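## Task

Take the tube from well A1 of the grey source rack RA and seat it in well B2 of the white destination rack RB; take the tube from well A4 of RA and seat it in well C2 of RB. Every other tube must end up upright in its original well (temporary moves are allowed). Both racks must end roughly where they began and lie flat on the bench mat (moving them in between is allowed). Nothing may count as placed if only the robot is holding it there. At the end, release everything and move the grippers away (contact with DONE or its housing is fine), then press DONE once, after all of the above is true. The job ends when DONE goes down; pressing it while any required change is still wrong is worse than never pressing it.

## Robot and tools

ROBOT AND SCENE. Two arms, left_arm and right_arm, each with six joints and a parallel gripper, work over a table. RA is the grey rack, RB the white one; neither is fastened. Initially row A of each rack is the row closest to the arm bases, and column 1 is on the left when viewed from between the bases. Either arm may be parked out of the way. DONE is a button; hold it pressed until the lamp above it lights. A loose object may occasionally get a short external shove. Never knock or place anything off the table, never let the arms collide or press hard on each other, and avoid drops, slips, slams and hard pushes.

FRAME. Results report each gripper's end_effector_position (metres) and end_effector_quat_wxyz in one shared frame: origin on the tabletop midway between the arms, +z up, +x outward over the table, left_arm on the +y side. The arm names do not refer to sides of any image. Reported hand positions can be inaccurate, more so at long reach. The reported point sits between the finger pads, roughly 1 cm behind the fingertips; fingers extend along the gripper's +z and close along its y.

execute_actions. Argument actions is a list holding at most one item, or empty. Empty list ([]): no command, just returns the state. An item with rows (and optional steps, 1 to 15, default 15) is a motion: each row lasts one control step of 1/30 s, and the final row repeats if steps exceeds the number of rows (up to 15 rows). An item with only steps (up to 300) is a wait that returns once that many steps have elapsed since the previous result; your reply time is included. Optional pictures (boolean) turns camera images on or off; by default they come with every result. A refused call moves nothing.

ROW LAYOUT. Each row is one list of 14 numbers, each in [-1, 1], covering both arms even if one is idle: left_arm waist, shoulder, elbow, wrist pitch, wrist yaw, wrist roll, gripper opening, then the same seven for right_arm. The six joint values are offsets, not poses, scaled so 1.0 equals 1.264 rad (waist), 1.32 (shoulder), 1.276 (elbow), 1.83 (wrist pitch), 1.686 (wrist yaw), 2.022 (wrist roll). Offsets are measured from the joint angles in the latest result that lists them (or, before any such result in a scene, and for later calls within one reply, from where the arm is when the action begins) - not from the previous row. So all-zero offsets pull the arm back to those reference angles, and they are not a pause; they may also let an arm sag. To hold an arm, in a reply's first call send offsets reaching its intended angles, zeros afterwards, and push further if a joint lags. The opening value is absolute: +1 fully open, -1 closed.

JOINT RANGES (rad, same order): waist -2.880 to 2.880, shoulder 0.000 to 3.142, elbow 0.000 to 3.019, wrist pitch -1.693 to 1.571, wrist yaw -1.571 to 1.571, wrist roll -2.094 to 2.094. A target more than 0.019 rad beyond a stated end is refused; true ends can differ by up to 0.019 rad, and commands past a true end are clipped there, sometimes reported as "joint sent to its limit" (possibly about an earlier action). No such line does not prove more room.

MOTION LIMITS. Per step, each joint's target stays within a lead of its measured angle: 0.264 waist, 0.32 shoulder, 0.276 elbow, 0.33 wrist pitch, 0.186 wrist yaw, 0.522 wrist roll (rad). If the targets would place a gripper over 70 mm from where it is measured, all that arm's targets are scaled back. Big moves therefore take several steps; moves of a few mm may not register. Arms keep chasing the last target while you think or wait, until everything nearly stops or a step is HELD; then only a new action resumes travel. Fingers still in motion finish moving.

RESULT LINES. Joint positions and Joint velocities: per arm, six joints (rad, rad/s) then finger gap (m, m/s; 0.094 m fully open). grip_measured is the measured opening on the command scale; each gripper may read off by about 1 mm, fixed per scene. To hold something, command about 0.03 below grip_measured for a firm grip, less for a lighter one; pad force tops out near 50 to 62 N, lower for parts thinner than about 2 mm, with a brief spike at first contact. "joint command not followed" means a clearance check changed or blocked joint targets on some steps; the rest of the row still ran. HELD marks steps where the row, or part of it, was not sent. Joint torques are raw drive outputs with per-arm offset, scale and noise; friction can mimic or hide loads. MOTOR HOT appears from 85 °C; at 100 °C an OVER-TEMPERATURE FAULT drops that arm until it cools, so avoid long holds under load. Smooth, low-effort, quick motion is preferred.

zoom_image. Arguments: camera (cam_high, cam_low, cam_left_wrist, cam_right_wrist) and region [x0, y0, x1, y1] in pixels of that camera's latest image, origin top-left, at most 504 by 504. Image sizes: cam_high and cam_low 896x504, wrist cameras 616x616 (fisheye).

finished_scene. Argument scene: the number of the scene to close. Irreversible; the result reports success and gives the next task. Only call it after DONE is pressed and everything is released. Replying without any tool call ends all remaining work.

Each tool is called after "Request:" by a JSON object that holds its "fn" and its "kwargs".

## Session

Request:
{"fn": "execute_actions", "kwargs": {"actions": []}}

Scene clock: 0.00 s of 13600.00 s.
left_arm: end_effector_position=(+0.5260, +0.6084, +0.3266) grip_measured=+1.000 end_effector_quat_wxyz=(+0.261, -0.077, +0.798, +0.537) | right_arm: end_effector_position=(+0.5298, -0.3779, +0.5005) grip_measured=+1.000 end_effector_quat_wxyz=(+0.714, +0.042, +0.698, -0.045)
Joint positions: left_arm=[ 0.262  1.576  1.302 -0.138 -0.772  0.727  0.094] | right_arm=[ 0.015  1.043  1.051  0.015 -0.012 -0.003  0.094]
Joint velocities: left_arm=[-0.005 -0.024  0.007  0.012 -0.022 -0.007  0.   ] | right_arm=[-0.005 -0.005  0.007  0.002  0.022 -0.051  0.   ]
Joint torques (N m, as the arm reports them, + toward a larger angle): no reading
Motor temperatures (°C, as the motors report them): left_arm=[18 17 17 20 18 19] | right_arm=[16 18 18 19 18 18]

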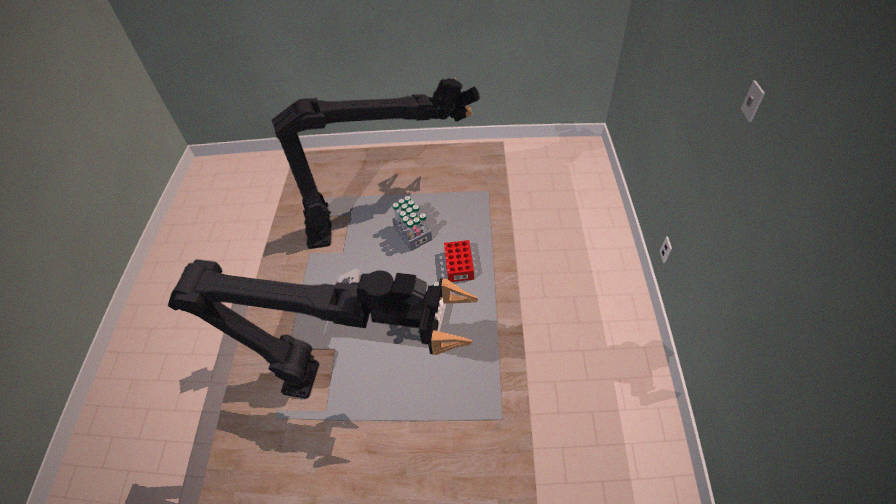

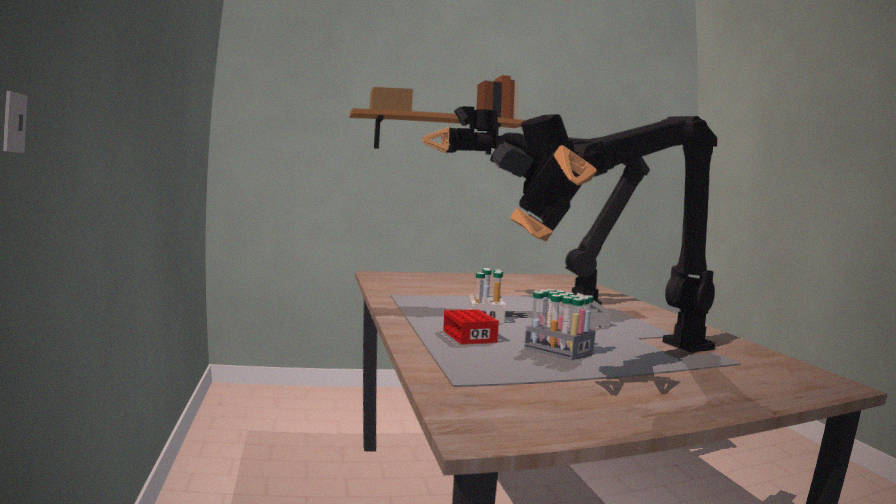

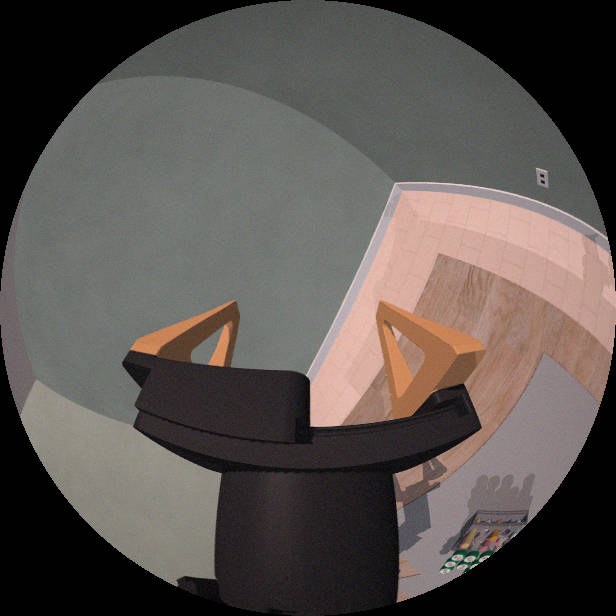

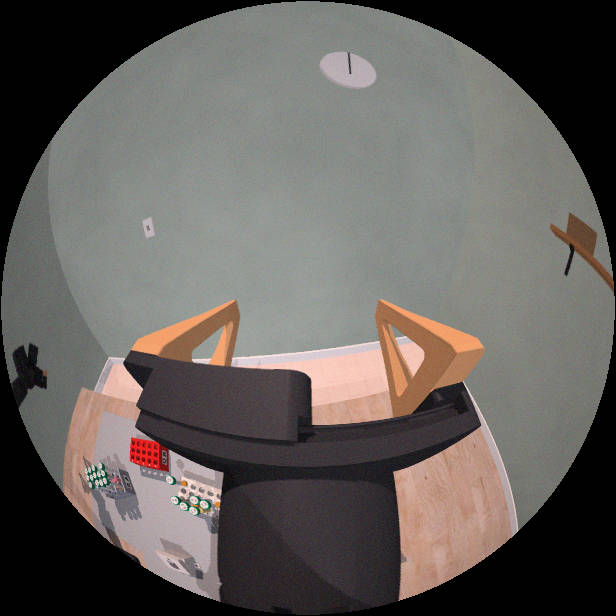

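Request:
{"fn": "execute_actions", "kwargs": {"actions": [{"rows":[[-0.2,0,0,0,0.458,-0.36,1,-0.4,0,0,0,0,0,1]]}], "pictures": false}}

Request:
{"fn": "execute_actions", "kwargs": {"actions": [{"steps":30}], "pictures": false}}

Request:
{"fn": "execute_actions", "kwargs": {"actions": [{"rows":[[0,0,0,-0.6,0,0,1,0,0.3,0,0,0,0,1]]}], "pictures": false}}

Request:
{"fn": "execute_actions", "kwargs": {"actions": [{"steps":45}]}}

Scene clock: 14.03 s of 13600.00 s.
left_arm: end_effector_position=(+0.6630, +0.3225, +0.3057) grip_measured=+1.000 end_effector_quat_wxyz=(+0.544, -0.011, +0.837, +0.050) | right_arm: end_effector_position=(+0.4217, -0.6326, +0.4926) grip_measured=+1.000 end_effector_quat_wxyz=(+0.671, +0.229, +0.665, -0.233)
Joint positions: left_arm=[-0.029  1.576  1.3   -0.138  0.002  0.079  0.094] | right_arm=[-0.524  1.043  1.039  0.015 -0.008 -0.003  0.094]
Joint velocities: left_arm=[ 0.015 -0.005  0.022 -0.007  0.051 -0.432  0.   ] | right_arm=[ 0.151 -0.005  0.002 -0.002 -0.051  0.022  0.   ]
Joint torques (N m, as the arm reports them, + toward a larger angle): left_arm=[  3.51 -13.89   9.21   1.99  -0.2   -0.13] | right_arm=[ 2.78 -6.   10.6   1.65 -0.23 -0.09]
Motor temperatures (°C, as the motors report them): left_arm=[18 18 19 20 18 19] | right_arm=[16 18 22 20 18 18]
Steps of this call (steps 1 to 90: nothing new was sent; then 10.53 s passed at rest; steps 91 to 105: all 15 steps of this action). Readings (joint positions):
91: left_arm=[0.257 1.576 1.301 -0.138 -0.737 0.692] | right_arm=[0.004 1.043 1.050 0.015 -0.017 -0.003]
92: left_arm=[0.247 1.576 1.301 -0.138 -0.696 0.648] | right_arm=[-0.022 1.043 1.049 0.015 -0.018 -0.003]
94: left_arm=[0.206 1.576 1.300 -0.138 -0.605 0.558] | right_arm=[-0.107 1.043 1.045 0.015 -0.018 -0.003]
98: left_arm=[0.091 1.576 1.300 -0.138 -0.338 0.330] | right_arm=[-0.322 1.043 1.039 0.015 -0.017 -0.003]
105: the state above

Scene clock: 15.03 s of 13600.00 s.
left_arm: end_effector_position=(+0.6599, +0.3472, +0.3057) grip_measured=+1.000 end_effector_quat_wxyz=(+0.545, -0.055, +0.836, +0.042) | right_arm: end_effector_position=(+0.4299, -0.6220, +0.4926) grip_measured=+1.000 end_effector_quat_wxyz=(+0.674, +0.220, +0.668, -0.224)
Joint positions: left_arm=[ 0.008  1.576  1.3   -0.138  0.001  0.011  0.094] | right_arm=[-0.499  1.043  1.039  0.015 -0.009 -0.003  0.094]
Joint velocities: left_arm=[-0.015  0.005 -0.007 -0.007  0.022  0.037  0.   ] | right_arm=[-0.005  0.005  0.012 -0.022  0.007  0.037  0.   ]
Joint torques (N m, as the arm reports them, + toward a larger angle): left_arm=[ -0.29 -14.61   9.31   2.02  -0.21  -0.1 ] | right_arm=[ 2.24 -5.49 10.64  1.79 -0.21 -0.09]
Motor temperatures (°C, as the motors report them): left_arm=[18 18 19 20 18 19] | right_arm=[16 18 23 20 18 18]
Steps of this call (steps 1 to 30: the robot went on to your last target). Readings (joint positions):
1: left_arm=[-0.025 1.576 1.300 -0.138 0.002 0.066] | right_arm=[-0.519 1.043 1.039 0.015 -0.008 -0.003]
2: left_arm=[-0.020 1.576 1.300 -0.138 0.002 0.055] | right_arm=[-0.513 1.043 1.039 0.015 -0.008 -0.003]
4: left_arm=[-0.007 1.576 1.300 -0.138 0.001 0.038] | right_arm=[-0.503 1.043 1.039 0.015 -0.009 -0.003]
8: left_arm=[0.007 1.576 1.300 -0.138 0.001 0.021] | right_arm=[-0.499 1.043 1.039 0.015 -0.009 -0.003]
30: the state above
All arms were judged still, so your last target was given up. Only a new action makes them travel on or press farther. Fingers that are still opening or closing keep moving.

Scene clock: 15.53 s of 13600.00 s.
left_arm: end_effector_position=(+0.4489, +0.3166, +0.1524) grip_measured=+1.000 end_effector_quat_wxyz=(+0.030, -0.067, +0.997, +0.002) | right_arm: end_effector_position=(+0.5102, -0.6828, +0.2360) grip_measured=+1.000 end_effector_quat_wxyz=(+0.505, +0.266, +0.804, -0.167)
Joint positions: left_arm=[ 0.008  1.574  1.279 -1.216  0.001  0.011  0.094] | right_arm=[-0.499  1.481  1.017  0.015 -0.009 -0.003  0.094]
Joint velocities: left_arm=[-0.015  0.005 -0.017 -0.051  0.037  0.007  0.   ] | right_arm=[-0.015  0.317 -0.232 -0.012  0.051 -0.037  0.   ]
Joint torques (N m, as the arm reports them, + toward a larger angle): left_arm=[ -0.25 -12.37   9.45  -0.12  -0.16   0.  ] | right_arm=[  1.45 -14.42  11.49   1.48  -0.04  -0.08]
Motor temperatures (°C, as the motors report them): left_arm=[18 18 19 20 18 19] | right_arm=[16 18 23 20 18 18]
Steps of this call (steps 1 to 15: all 15 steps of this action). Readings (joint positions):
1: left_arm=[0.008 1.575 1.304 -0.201 0.001 0.011] | right_arm=[-0.499 1.051 1.038 0.015 -0.009 -0.003]
2: left_arm=[0.008 1.570 1.307 -0.304 0.002 0.011] | right_arm=[-0.499 1.064 1.039 0.015 -0.009 -0.003]
4: left_arm=[0.008 1.568 1.306 -0.516 0.001 0.011] | right_arm=[-0.499 1.110 1.039 0.015 -0.009 -0.003]
8: left_arm=[0.008 1.573 1.294 -0.948 0.001 0.011] | right_arm=[-0.499 1.252 1.039 0.015 -0.009 -0.003]
15: the state above

Scene clock: 17.03 s of 13600.00 s.
left_arm: end_effector_position=(+0.4484, +0.3165, +0.1523) grip_measured=+1.000 end_effector_quat_wxyz=(+0.029, -0.067, +0.997, +0.001) | right_arm: end_effector_position=(+0.5061, -0.6798, +0.2402) grip_measured=+1.000 end_effector_quat_wxyz=(+0.508, +0.266, +0.802, -0.168)
Joint positions: left_arm=[ 0.008  1.574  1.279 -1.218  0.002  0.011  0.094] | right_arm=[-0.499  1.463  1.005  0.015 -0.009 -0.003  0.094]
Joint velocities: left_arm=[ 0.005 -0.005 -0.012 -0.002  0.037  0.007  0.   ] | right_arm=[-0.015 -0.005  0.007 -0.002  0.022 -0.051  0.   ]
Joint torques (N m, as the arm reports them, + toward a larger angle): left_arm=[ -0.2  -12.43   9.46  -0.13  -0.14   0.02] | right_arm=[  1.9  -11.39  11.31   1.54  -0.03  -0.04]
Motor temperatures (°C, as the motors report them): left_arm=[18 18 19 20 18 19] | right_arm=[16 18 23 20 18 18]
Steps of this call (steps 1 to 30: the robot went on to your last target; steps 31 to 45: nothing new was sent). Readings (joint positions):
1: left_arm=[0.008 1.574 1.279 -1.217 0.001 0.011] | right_arm=[-0.499 1.488 1.010 0.015 -0.009 -0.003]
2: left_arm=[0.008 1.574 1.279 -1.217 0.002 0.011] | right_arm=[-0.499 1.489 1.006 0.015 -0.009 -0.003]
4: left_arm=[0.008 1.574 1.279 -1.218 0.002 0.011] | right_arm=[-0.499 1.486 1.005 0.015 -0.009 -0.003]
8: left_arm=[0.008 1.574 1.279 -1.218 0.001 0.011] | right_arm=[-0.499 1.469 1.005 0.015 -0.009 -0.003]
45: the state above
All arms were judged still, so your last target was given up. Only a new action makes them travel on or press farther. Fingers that are still opening or closing keep moving.

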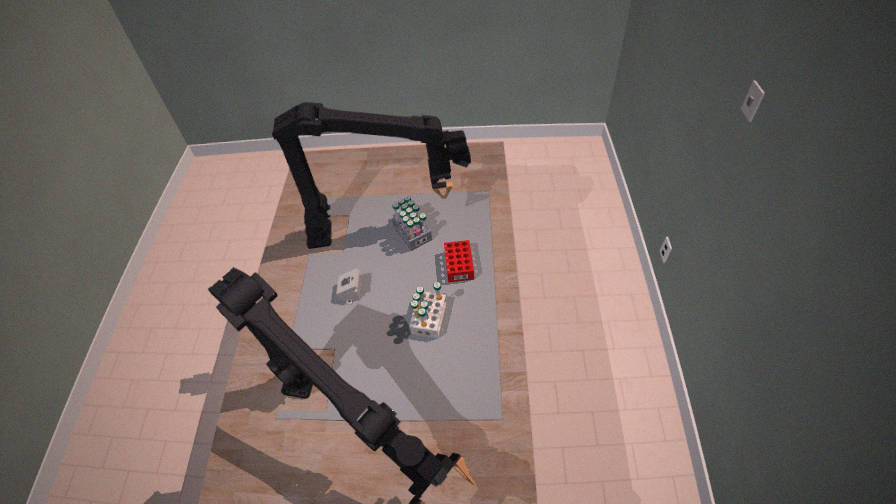

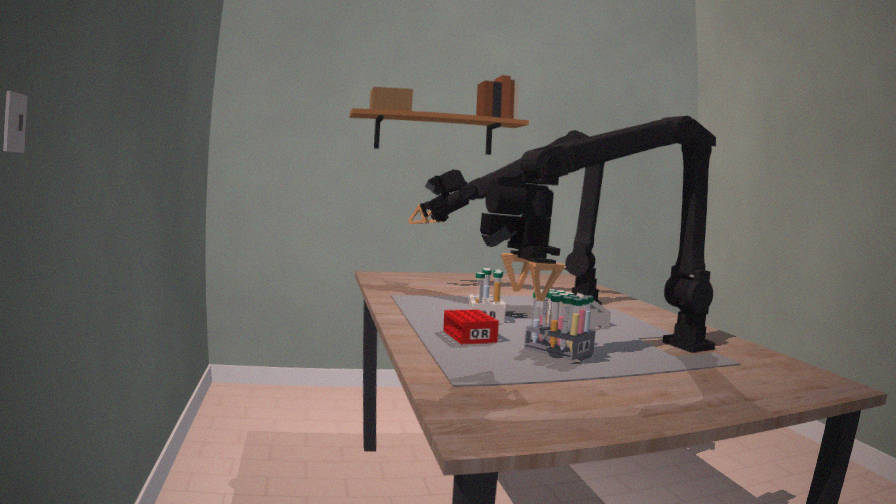

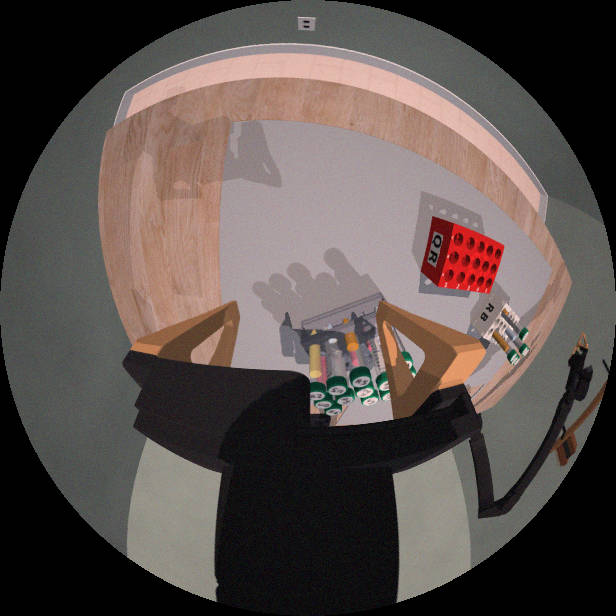

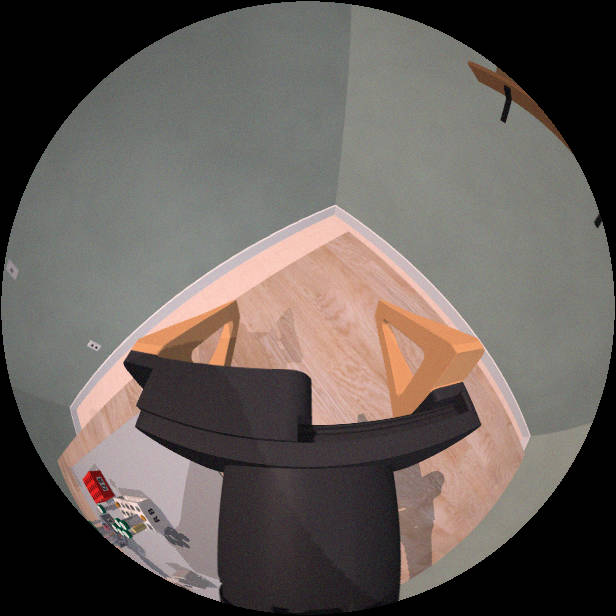

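Request:
{"fn": "zoom_image", "kwargs": {"camera": "cam_high", "region": [320,180,500,350]}}

Request:
{"fn": "zoom_image", "kwargs": {"camera": "cam_left_wrist", "region": [260,270,440,430]}}

Region (320, 180, 500, 350) of cam_high's 896x504 image, scaled by 2.800, with more detail than that image has.

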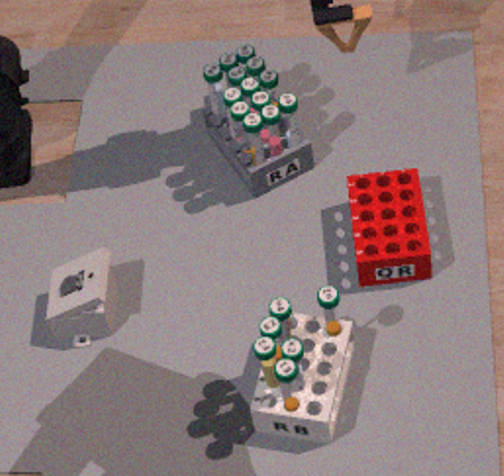

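Region (260, 270, 440, 430) of cam_left_wrist's 616x616 image, scaled by 2.800, with more detail than that image has.

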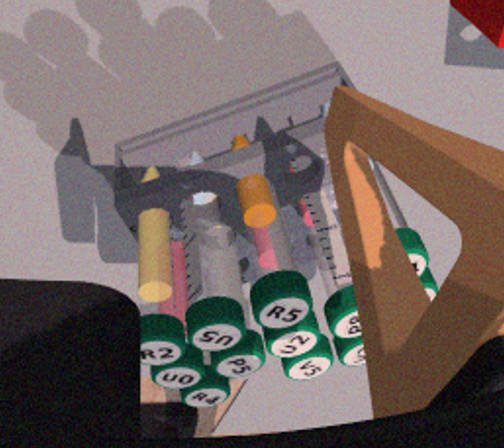

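Request:
{"fn": "execute_actions", "kwargs": {"actions": [{"rows":[[0,-0.308,0,0,0,0,1,-0.2,-0.3,0,0,0,0,1]],"steps":8}], "pictures": false}}

Request:
{"fn": "execute_actions", "kwargs": {"actions": [{"steps":20}], "pictures": false}}

Request:
{"fn": "execute_actions", "kwargs": {"actions": [{"rows":[[-0.08,0,-0.07,-0.2,0,0,1,0,0,0,0,0,0,1]]}], "pictures": false}}

Request:
{"fn": "execute_actions", "kwargs": {"actions": [{"steps":15}]}}

Request:
{"fn": "zoom_image", "kwargs": {"camera": "cam_left_wrist", "region": [200,200,440,420]}}

Scene clock: 69.80 s of 13600.00 s.
left_arm: end_effector_position=(+0.4272, +0.3134, +0.2342) grip_measured=+1.000 end_effector_quat_wxyz=(+0.121, -0.066, +0.990, +0.008) | right_arm: end_effector_position=(+0.4376, -0.7198, +0.3021) grip_measured=+1.000 end_effector_quat_wxyz=(+0.538, +0.304, +0.756, -0.215)
Joint positions: left_arm=[ 0.008  1.364  1.253 -1.218  0.002  0.011  0.094] | right_arm=[-0.624  1.328  0.977  0.015 -0.01  -0.003  0.094]
Joint velocities: left_arm=[ 0.005 -1.167 -0.007 -0.002  0.051  0.095  0.   ] | right_arm=[-0.571 -0.767 -0.027 -0.022  0.095  0.007  0.   ]
Joint torques (N m, as the arm reports them, + toward a larger angle): left_arm=[ -0.22 -12.67   9.56   0.99  -0.12   0.04] | right_arm=[  1.04 -11.63  10.16   1.7    0.    -0.11]
Motor temperatures (°C, as the motors report them): left_arm=[18 18 20 20 18 19] | right_arm=[16 20 25 20 18 18]
Steps of this call (steps 1 to 90: nothing new was sent; then 49.50 s passed at rest; steps 91 to 98: all 8 steps of this action). Readings (joint positions):
91: left_arm=[0.008 1.566 1.277 -1.218 0.001 0.011] | right_arm=[-0.503 1.458 1.004 0.015 -0.010 -0.003]
92: left_arm=[0.008 1.552 1.270 -1.218 0.001 0.011] | right_arm=[-0.512 1.449 0.998 0.015 -0.010 -0.003]
94: left_arm=[0.008 1.503 1.257 -1.218 0.001 0.011] | right_arm=[-0.543 1.418 0.986 0.015 -0.010 -0.003]
98: the state above

Scene clock: 70.47 s of 13600.00 s.
left_arm: end_effector_position=(+0.3996, +0.3095, +0.3142) grip_measured=+1.000 end_effector_quat_wxyz=(+0.215, -0.065, +0.974, +0.016) | right_arm: end_effector_position=(+0.3409, -0.7182, +0.4466) grip_measured=+1.000 end_effector_quat_wxyz=(+0.616, +0.314, +0.659, -0.295)
Joint positions: left_arm=[ 0.008  1.171  1.253 -1.218  0.001  0.011  0.094] | right_arm=[-0.752  1.058  0.977  0.015 -0.01  -0.003  0.094]
Joint velocities: left_arm=[ 0.005  0.015 -0.002 -0.022  0.007  0.037  0.   ] | right_arm=[-0.005  0.054  0.012 -0.012  0.007  0.022  0.   ]
Joint torques (N m, as the arm reports them, + toward a larger angle): left_arm=[-0.27 -7.94 10.64  1.11 -0.16  0.01] | right_arm=[ 1.84 -5.38 11.78  1.65  0.07 -0.12]
Motor temperatures (°C, as the motors report them): left_arm=[18 18 20 20 18 19] | right_arm=[16 19 25 20 18 18]
Steps of this call (steps 1 to 20: the robot went on to your last target). Readings (joint positions):
1: left_arm=[0.008 1.324 1.253 -1.218 0.002 0.011] | right_arm=[-0.644 1.301 0.977 0.015 -0.010 -0.003]
2: left_arm=[0.008 1.282 1.253 -1.218 0.001 0.011] | right_arm=[-0.663 1.273 0.977 0.015 -0.010 -0.003]
4: left_arm=[0.008 1.203 1.253 -1.218 0.002 0.011] | right_arm=[-0.697 1.213 0.977 0.015 -0.010 -0.003]
8: left_arm=[0.008 1.114 1.253 -1.218 0.001 0.011] | right_arm=[-0.746 1.093 0.977 0.015 -0.010 -0.003]
20: the state above

Scene clock: 70.97 s of 13600.00 s.
left_arm: end_effector_position=(+0.2945, +0.2608, +0.2469) grip_measured=+1.000 end_effector_quat_wxyz=(-0.016, -0.014, +1.000, -0.001) | right_arm: end_effector_position=(+0.3407, -0.7180, +0.4403) grip_measured=+1.000 end_effector_quat_wxyz=(+0.613, +0.316, +0.662, -0.294)
Joint positions: left_arm=[-0.099  1.174  1.139 -1.567  0.001  0.011  0.094] | right_arm=[-0.752  1.059  0.967  0.015 -0.01  -0.003  0.094]
Joint velocities: left_arm=[-0.005 -0.005  0.007  0.002 -0.081 -0.125  0.   ] | right_arm=[-0.005 -0.005 -0.012  0.002  0.007  0.051  0.   ]
Joint torques (N m, as the arm reports them, + toward a larger angle): left_arm=[ 0.42 -6.47  9.97 -0.11 -0.12 -0.01] | right_arm=[ 2.1  -5.58 10.17  1.93 -0.02 -0.05]
Motor temperatures (°C, as the motors report them): left_arm=[18 18 20 20 18 19] | right_arm=[16 19 25 20 18 18]
Steps of this call (steps 1 to 15: all 15 steps of this action). Readings (joint positions):
1: left_arm=[0.002 1.171 1.250 -1.258 -0.001 0.011] | right_arm=[-0.752 1.059 0.975 0.015 -0.010 -0.003]
2: left_arm=[-0.011 1.169 1.240 -1.333 -0.001 0.011] | right_arm=[-0.752 1.059 0.973 0.015 -0.010 -0.003]
4: left_arm=[-0.054 1.166 1.195 -1.477 -0.001 0.011] | right_arm=[-0.752 1.059 0.970 0.015 -0.010 -0.003]
8: left_arm=[-0.099 1.173 1.139 -1.565 0.001 0.011] | right_arm=[-0.752 1.059 0.967 0.015 -0.010 -0.003]
15: the state above

Scene clock: 71.47 s of 13600.00 s.
left_arm: end_effector_position=(+0.2945, +0.2608, +0.2469) grip_measured=+1.000 end_effector_quat_wxyz=(-0.016, -0.014, +1.000, -0.001) | right_arm: end_effector_position=(+0.3407, -0.7180, +0.4403) grip_measured=+1.000 end_effector_quat_wxyz=(+0.613, +0.316, +0.662, -0.294)
Joint positions: left_arm=[-0.099  1.174  1.139 -1.567  0.001  0.011  0.094] | right_arm=[-0.752  1.059  0.967  0.015 -0.01  -0.003  0.094]
Joint velocities: left_arm=[-0.005 -0.005 -0.027 -0.002 -0.037 -0.022  0.   ] | right_arm=[ 0.005 -0.005 -0.007 -0.007 -0.051 -0.007  0.   ]
Joint torques (N m, as the arm reports them, + toward a larger angle): left_arm=[ 0.66 -7.16 10.11 -0.22 -0.12  0.  ] | right_arm=[ 1.39 -6.08 10.04  1.65 -0.05 -0.08]
Motor temperatures (°C, as the motors report them): left_arm=[18 18 20 20 18 19] | right_arm=[16 19 25 20 18 18]
Steps of this call (steps 1 to 15: the robot went on to your last target). Readings (joint positions):
1: left_arm=[-0.099 1.174 1.139 -1.567 0.001 0.011] | right_arm=[-0.752 1.059 0.967 0.015 -0.010 -0.003]
2: left_arm=[-0.099 1.174 1.139 -1.567 0.001 0.011] | right_arm=[-0.752 1.059 0.967 0.015 -0.010 -0.003]
4: left_arm=[-0.099 1.174 1.139 -1.567 0.001 0.011] | right_arm=[-0.752 1.059 0.967 0.015 -0.010 -0.003]
8: left_arm=[-0.099 1.174 1.139 -1.567 0.001 0.011] | right_arm=[-0.752 1.059 0.967 0.015 -0.010 -0.003]
15: the state above
All arms were judged still, so your last target was given up. Only a new action makes them travel on or press farther. Fingers that are still opening or closing keep moving.

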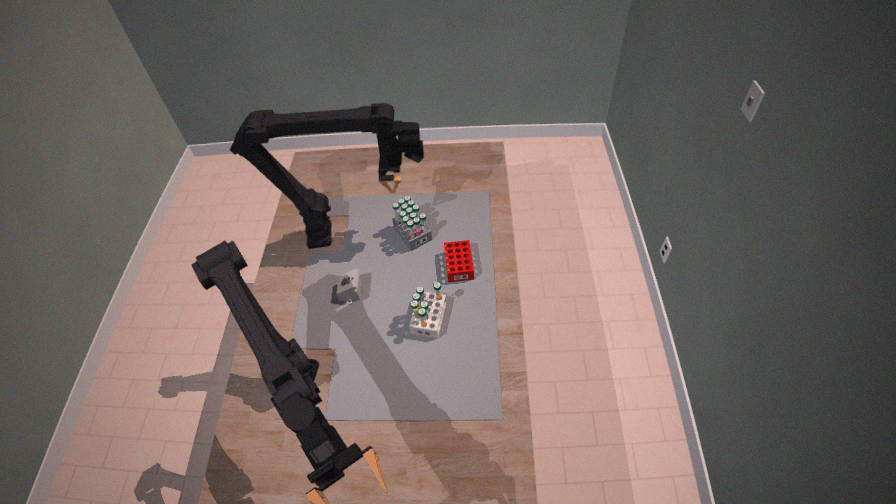

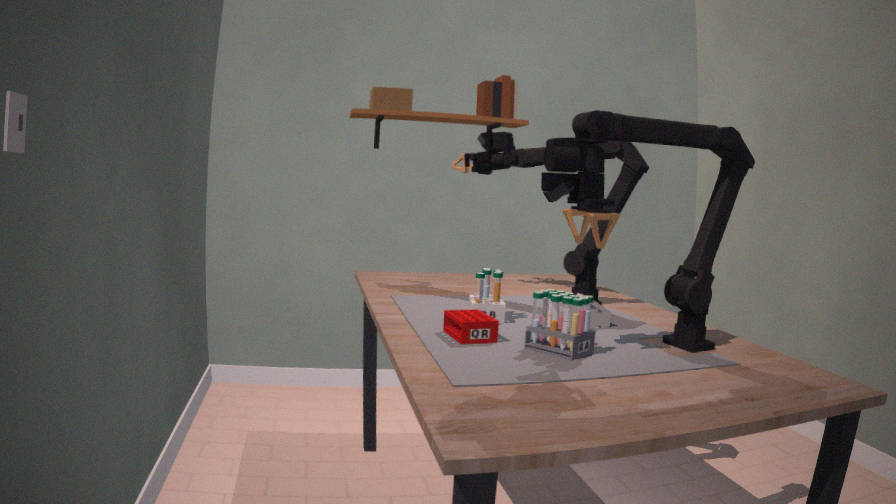

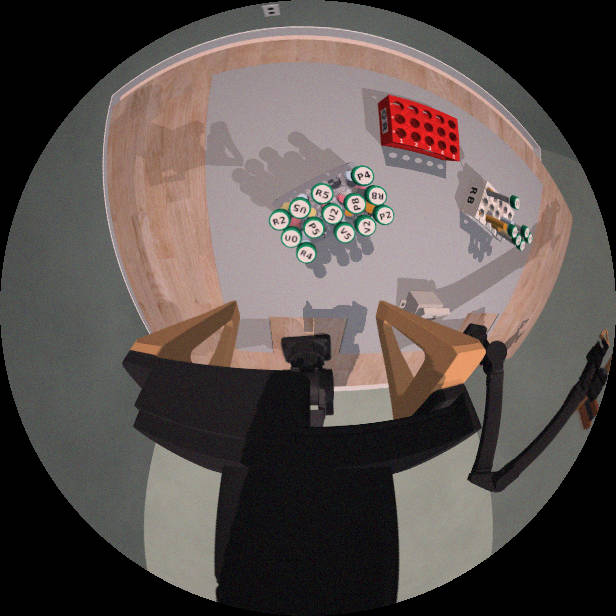

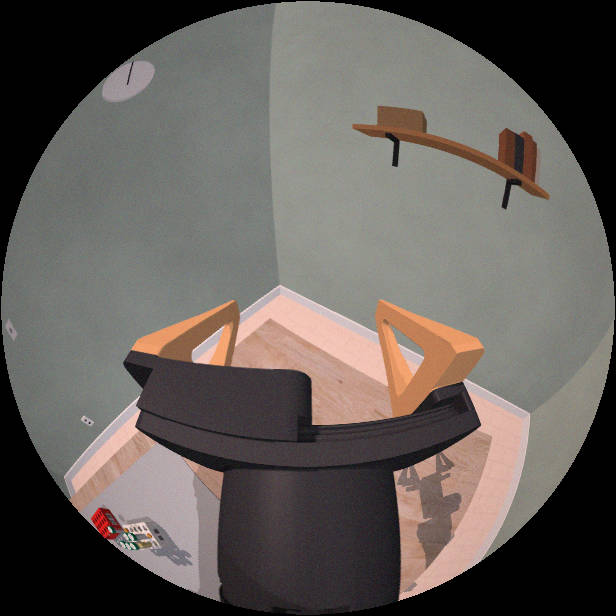

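Region (200, 200, 440, 420) of cam_left_wrist's 616x616 image, scaled by 2.100, with more detail than that image has; it fills the top 462 rows of this view, and the rest is white.

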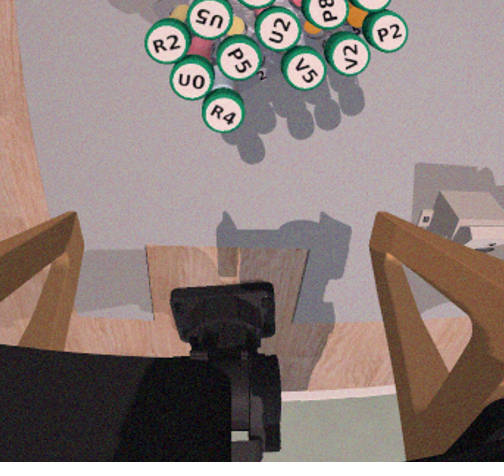

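Request:
{"fn": "execute_actions", "kwargs": {"actions": [{"rows":[[0,-0.01,-0.06,0.04,0,-0.1,0.5,0,0,0,0,0,0,1],[0,-0.01,-0.06,0.04,0,-0.1,0.3,0,0,0,0,0,0,1],[0,-0.01,-0.06,0.04,0,-0.1,0,0,0,0,0,0,0,1],[0,-0.015,-0.12,0.08,0,-0.2,-0.23,0,0,0,0,0,0,1],[0,-0.015,-0.12,0.08,0,-0.2,-0.23,0,0,0,0,0,0,1],[0,-0.015,-0.12,0.08,0,-0.2,-0.23,0,0,0,0,0,0,1],[0,-0.023,-0.17,0.125,0,-0.223,-0.23,0,0,0,0,0,0,1]]}], "pictures": false}}

Request:
{"fn": "execute_actions", "kwargs": {"actions": [{"steps":15}]}}

Scene clock: 101.77 s of 13600.00 s.
left_arm: end_effector_position=(+0.2734, +0.2600, +0.1625) grip_measured=-0.229 end_effector_quat_wxyz=(-0.022, -0.218, +0.976, +0.003) | right_arm: end_effector_position=(+0.3404, -0.7176, +0.4343) grip_measured=+1.000 end_effector_quat_wxyz=(+0.610, +0.317, +0.665, -0.292)
Joint positions: left_arm=[-0.099  1.16   0.903 -1.36   0.001 -0.402  0.036] | right_arm=[-0.752  1.059  0.958  0.015 -0.01  -0.003  0.094]
Joint velocities: left_arm=[-0.005 -0.005 -0.012  0.007  0.051 -0.256  0.   ] | right_arm=[-0.005 -0.015  0.002 -0.017  0.007 -0.037  0.   ]
Joint torques (N m, as the arm reports them, + toward a larger angle): left_arm=[-0.45 -6.89  9.25  1.12 -0.2  -0.12] | right_arm=[ 1.1  -5.69 10.09  1.5  -0.03 -0.1 ]
Motor temperatures (°C, as the motors report them): left_arm=[18 18 21 20 18 19] | right_arm=[16 19 25 20 18 18]
Steps of this call (steps 1 to 90: nothing new was sent; then 26.80 s passed at rest; steps 91 to 105: all 15 steps of this action). Readings (joint positions):
91: left_arm=[-0.099 1.173 1.129 -1.554 0.001 -0.021] | right_arm=[-0.752 1.059 0.967 0.015 -0.010 -0.003]
92: left_arm=[-0.099 1.168 1.111 -1.534 0.001 -0.054] | right_arm=[-0.752 1.059 0.965 0.015 -0.010 -0.003]
94: left_arm=[-0.099 1.165 1.064 -1.504 0.001 -0.134] | right_arm=[-0.752 1.059 0.961 0.015 -0.010 -0.003]
98: left_arm=[-0.099 1.160 0.949 -1.405 0.001 -0.297] | right_arm=[-0.752 1.059 0.958 0.015 -0.010 -0.003]
105: the state above

Scene clock: 102.27 s of 13600.00 s.
left_arm: end_effector_position=(+0.2738, +0.2600, +0.1625) grip_measured=-0.229 end_effector_quat_wxyz=(-0.022, -0.231, +0.973, +0.004) | right_arm: end_effector_position=(+0.3404, -0.7176, +0.4343) grip_measured=+1.000 end_effector_quat_wxyz=(+0.610, +0.317, +0.665, -0.292)
Joint positions: left_arm=[-0.099  1.16   0.903 -1.359  0.001 -0.429  0.036] | right_arm=[-0.752  1.059  0.958  0.015 -0.01  -0.003  0.094]
Joint velocities: left_arm=[-0.015 -0.005  0.002 -0.022 -0.095  0.007  0.001] | right_arm=[-0.005  0.015 -0.012 -0.002  0.022  0.007  0.   ]
Joint torques (N m, as the arm reports them, + toward a larger angle): left_arm=[-0.2  -6.9   9.19  1.16 -0.2  -0.1 ] | right_arm=[ 1.59 -5.98 10.4   1.68 -0.09 -0.11]
Motor temperatures (°C, as the motors report them): left_arm=[18 18 21 20 18 19] | right_arm=[16 19 25 20 18 18]
Steps of this call (steps 1 to 15: the robot went on to your last target). Readings (joint positions):
1: left_arm=[-0.099 1.160 0.903 -1.360 0.001 -0.408] | right_arm=[-0.752 1.059 0.958 0.015 -0.010 -0.003]
2: left_arm=[-0.099 1.160 0.903 -1.359 0.001 -0.412] | right_arm=[-0.752 1.059 0.958 0.015 -0.010 -0.003]
4: left_arm=[-0.099 1.160 0.903 -1.359 0.001 -0.419] | right_arm=[-0.752 1.059 0.958 0.015 -0.010 -0.003]
8: left_arm=[-0.099 1.160 0.903 -1.359 0.001 -0.425] | right_arm=[-0.752 1.059 0.958 0.015 -0.010 -0.003]
15: the state above

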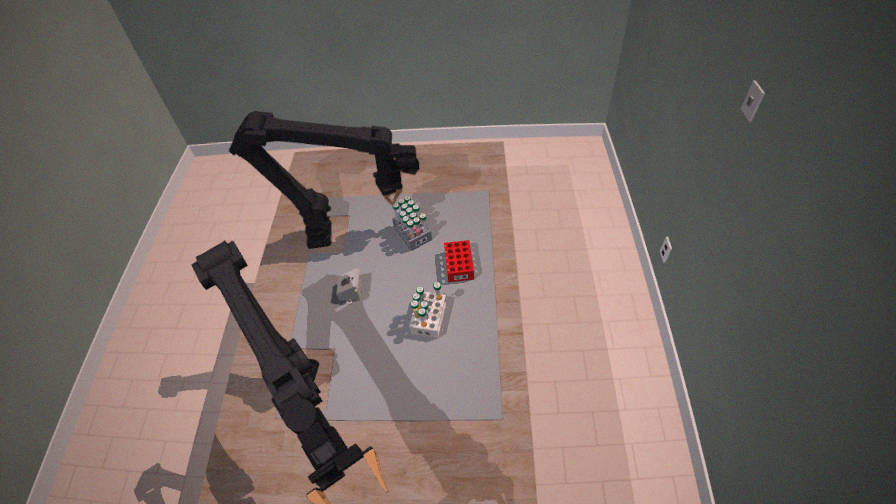

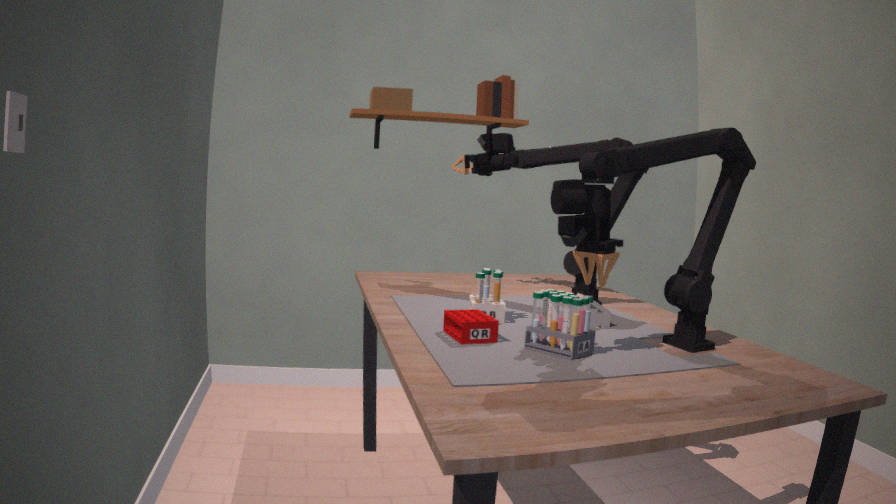

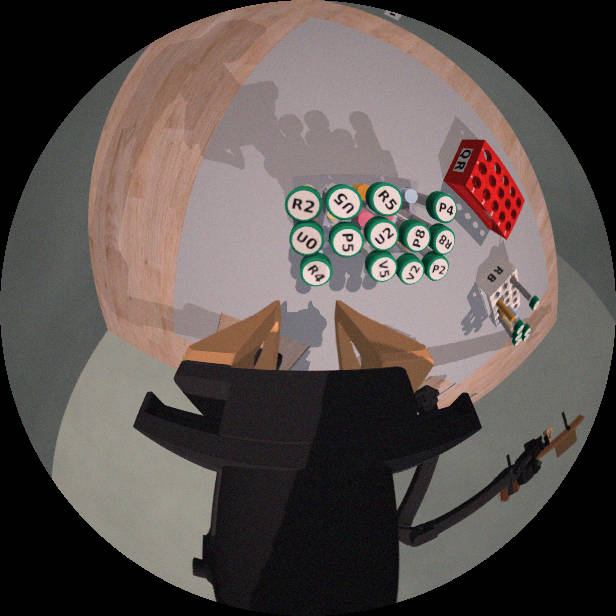

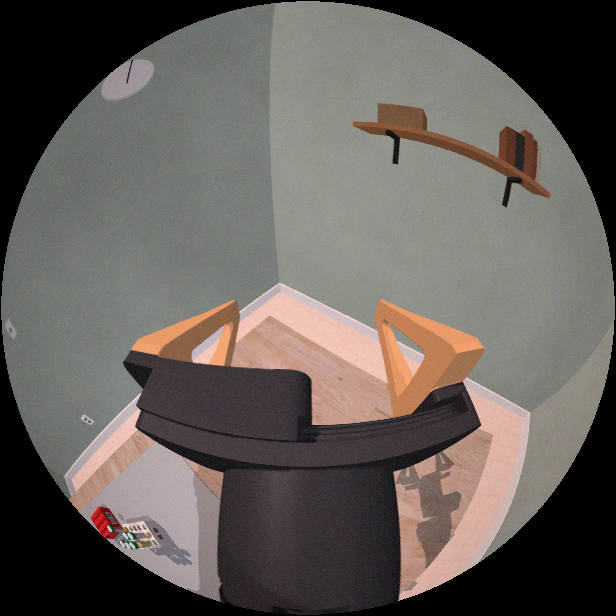

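Request:
{"fn": "execute_actions", "kwargs": {"actions": [{"rows":[[0,0.005,-0.015,0.035,0,0,-0.23,0,0,0.02,0,0,0,1],[0,0.005,-0.015,0.035,0,0,-0.23,0,0,0.02,0,0,0,1],[0,0.005,-0.015,0.035,0,0,-0.23,0,0,0.02,0,0,0,1],[0,0.008,-0.035,0.074,0,0,-0.23,0,0,0.02,0,0,0,1]]}]}}

Scene clock: 115.40 s of 13600.00 s.
left_arm: end_effector_position=(+0.2839, +0.2604, +0.1425) grip_measured=-0.229 end_effector_quat_wxyz=(+0.007, -0.232, +0.973, -0.002) | right_arm: end_effector_position=(+0.3404, -0.7176, +0.4343) grip_measured=+1.000 end_effector_quat_wxyz=(+0.610, +0.317, +0.665, -0.292)
Joint positions: left_arm=[-0.099  1.164  0.853 -1.245  0.001 -0.43   0.036] | right_arm=[-0.752  1.059  0.958  0.015 -0.01  -0.003  0.094]
Joint velocities: left_arm=[-0.005 -0.005 -0.027  0.007  0.037  0.007  0.   ] | right_arm=[ 0.005 -0.005  0.012 -0.007  0.022  0.007  0.   ]
Joint torques (N m, as the arm reports them, + toward a larger angle): left_arm=[-0.25 -4.97  8.18  1.44 -0.19  0.03] | right_arm=[ 2.19 -6.46 11.32  1.62 -0.06 -0.09]
Motor temperatures (°C, as the motors report them): left_arm=[18 18 21 20 18 19] | right_arm=[16 19 26 20 18 18]
Steps of this call (steps 1 to 15: the robot went on to your last target; steps 16 to 90: nothing new was sent; then 9.63 s passed at rest; steps 91 to 105: all 15 steps of this action). Readings (joint positions):
91: left_arm=[-0.099 1.160 0.900 -1.350 0.001 -0.430] | right_arm=[-0.752 1.059 0.958 0.015 -0.010 -0.003]
92: left_arm=[-0.099 1.160 0.896 -1.336 0.001 -0.430] | right_arm=[-0.752 1.059 0.958 0.015 -0.010 -0.003]
94: left_arm=[-0.099 1.160 0.882 -1.306 0.001 -0.430] | right_arm=[-0.752 1.059 0.958 0.015 -0.010 -0.003]
98: left_arm=[-0.099 1.163 0.855 -1.251 0.001 -0.430] | right_arm=[-0.752 1.059 0.958 0.015 -0.010 -0.003]
105: the state above

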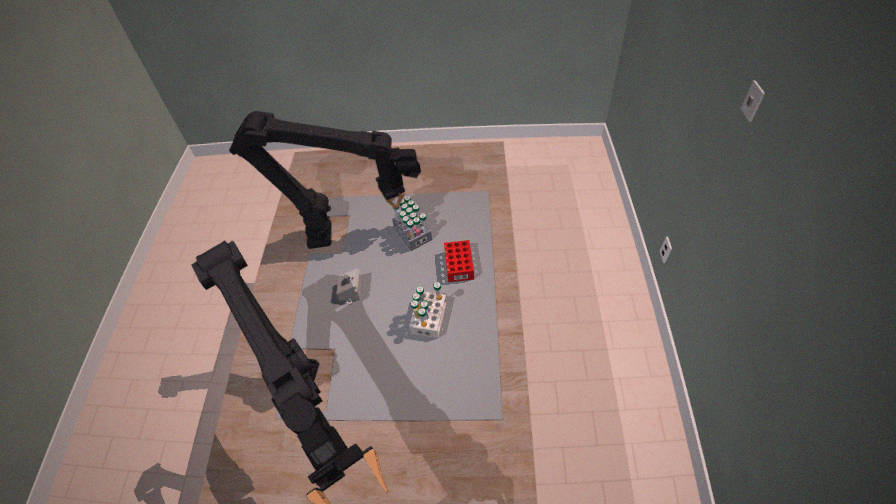

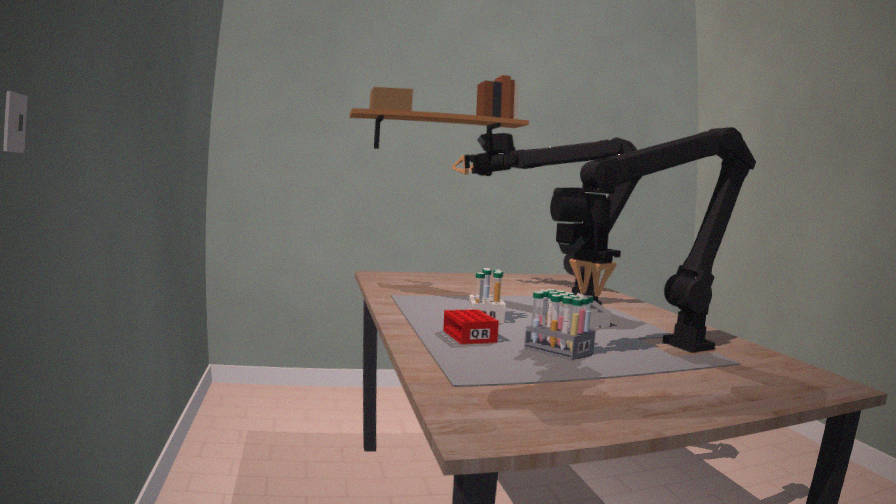

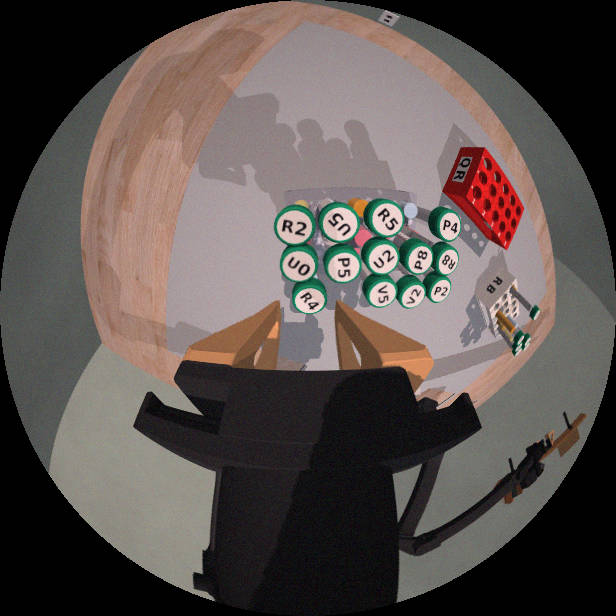

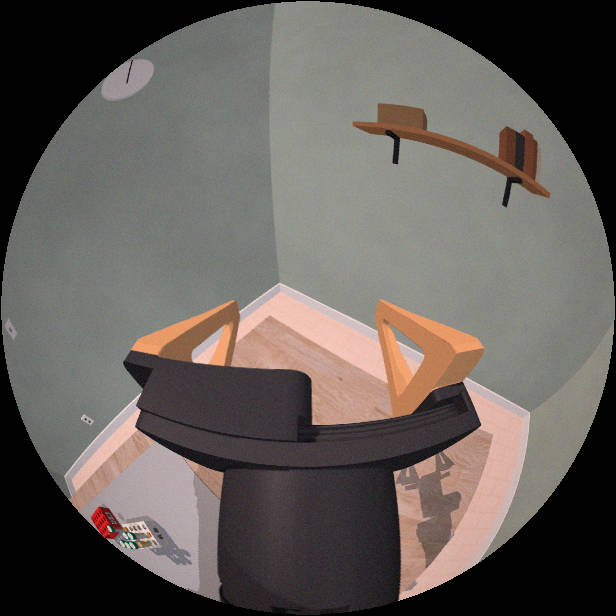

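Request:
{"fn": "execute_actions", "kwargs": {"actions": [{"rows":[[0,0.01,-0.015,0.02,0,0,-0.23,0,0,0,0,0,0,1],[0,0.01,-0.015,0.02,0,0,-0.23,0,0,0,0,0,0,1],[0,0.01,-0.015,0.02,0,0,-0.23,0,0,0,0,0,0,1],[0,0.016,-0.03,0.032,0,0,-0.23,0,0,0,0,0,0,1]]}]}}

Scene clock: 122.23 s of 13600.00 s.
left_arm: end_effector_position=(+0.2766, +0.2601, +0.1229) grip_measured=-0.229 end_effector_quat_wxyz=(-0.003, -0.232, +0.973, -0.000) | right_arm: end_effector_position=(+0.3400, -0.7171, +0.4283) grip_measured=+1.000 end_effector_quat_wxyz=(+0.607, +0.318, +0.668, -0.290)
Joint positions: left_arm=[-0.099  1.177  0.808 -1.208  0.001 -0.43   0.036] | right_arm=[-0.752  1.059  0.948  0.015 -0.01  -0.003  0.094]
Joint velocities: left_arm=[0.005 0.005 0.002 0.002 0.051 0.066 0.   ] | right_arm=[-0.005  0.005  0.007  0.007 -0.007 -0.022  0.   ]
Joint torques (N m, as the arm reports them, + toward a larger angle): left_arm=[-0.39 -4.95  8.05  1.3  -0.18 -0.01] | right_arm=[ 2.04 -5.84 10.08  1.66 -0.02 -0.14]
Motor temperatures (°C, as the motors report them): left_arm=[18 18 21 20 18 19] | right_arm=[16 19 26 20 18 18]
Steps of this call (steps 1 to 15: the robot went on to your last target; steps 16 to 90: nothing new was sent; then 3.33 s passed at rest; steps 91 to 105: all 15 steps of this action). Readings (joint positions):
91: left_arm=[-0.099 1.164 0.850 -1.241 0.001 -0.430] | right_arm=[-0.752 1.059 0.957 0.015 -0.010 -0.003]
92: left_arm=[-0.099 1.164 0.846 -1.235 0.001 -0.430] | right_arm=[-0.752 1.059 0.956 0.015 -0.010 -0.003]
94: left_arm=[-0.099 1.165 0.834 -1.225 0.001 -0.430] | right_arm=[-0.752 1.059 0.952 0.015 -0.010 -0.003]
98: left_arm=[-0.099 1.172 0.811 -1.211 0.001 -0.430] | right_arm=[-0.752 1.059 0.948 0.015 -0.010 -0.003]
105: the state above

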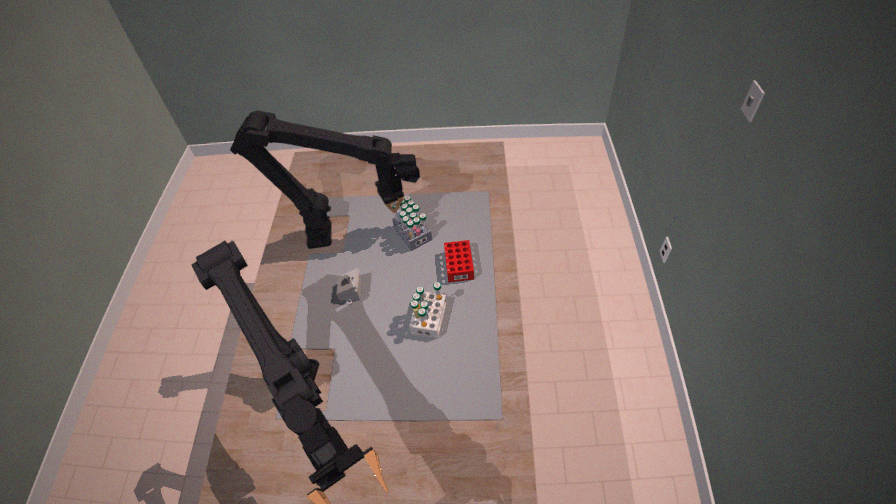

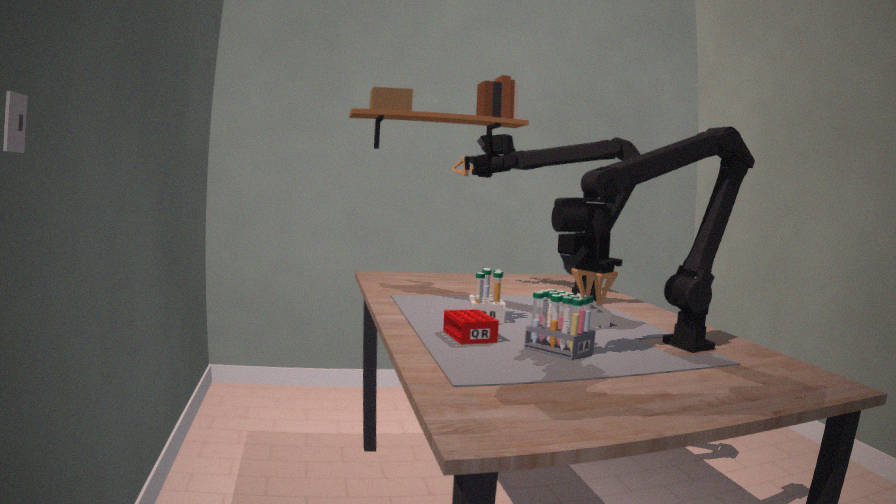

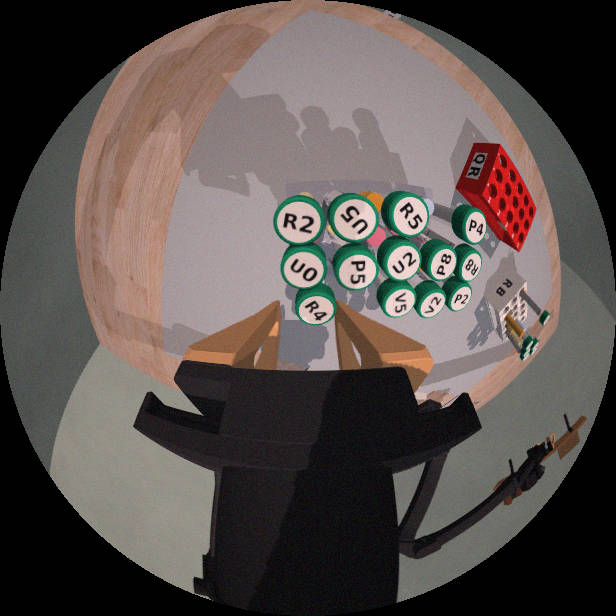

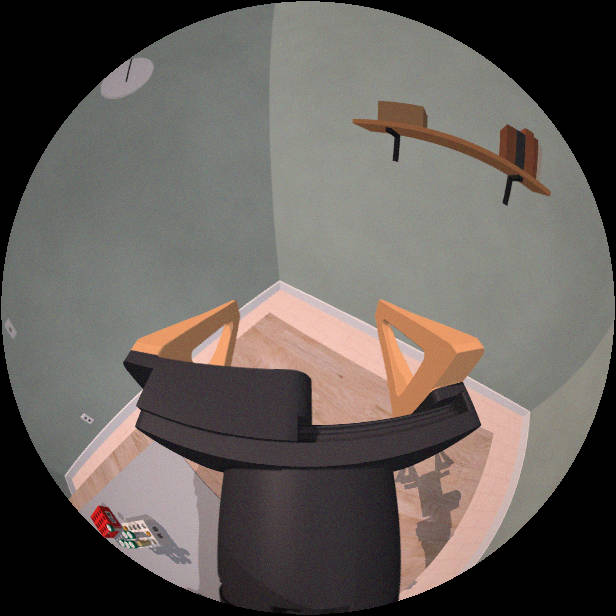

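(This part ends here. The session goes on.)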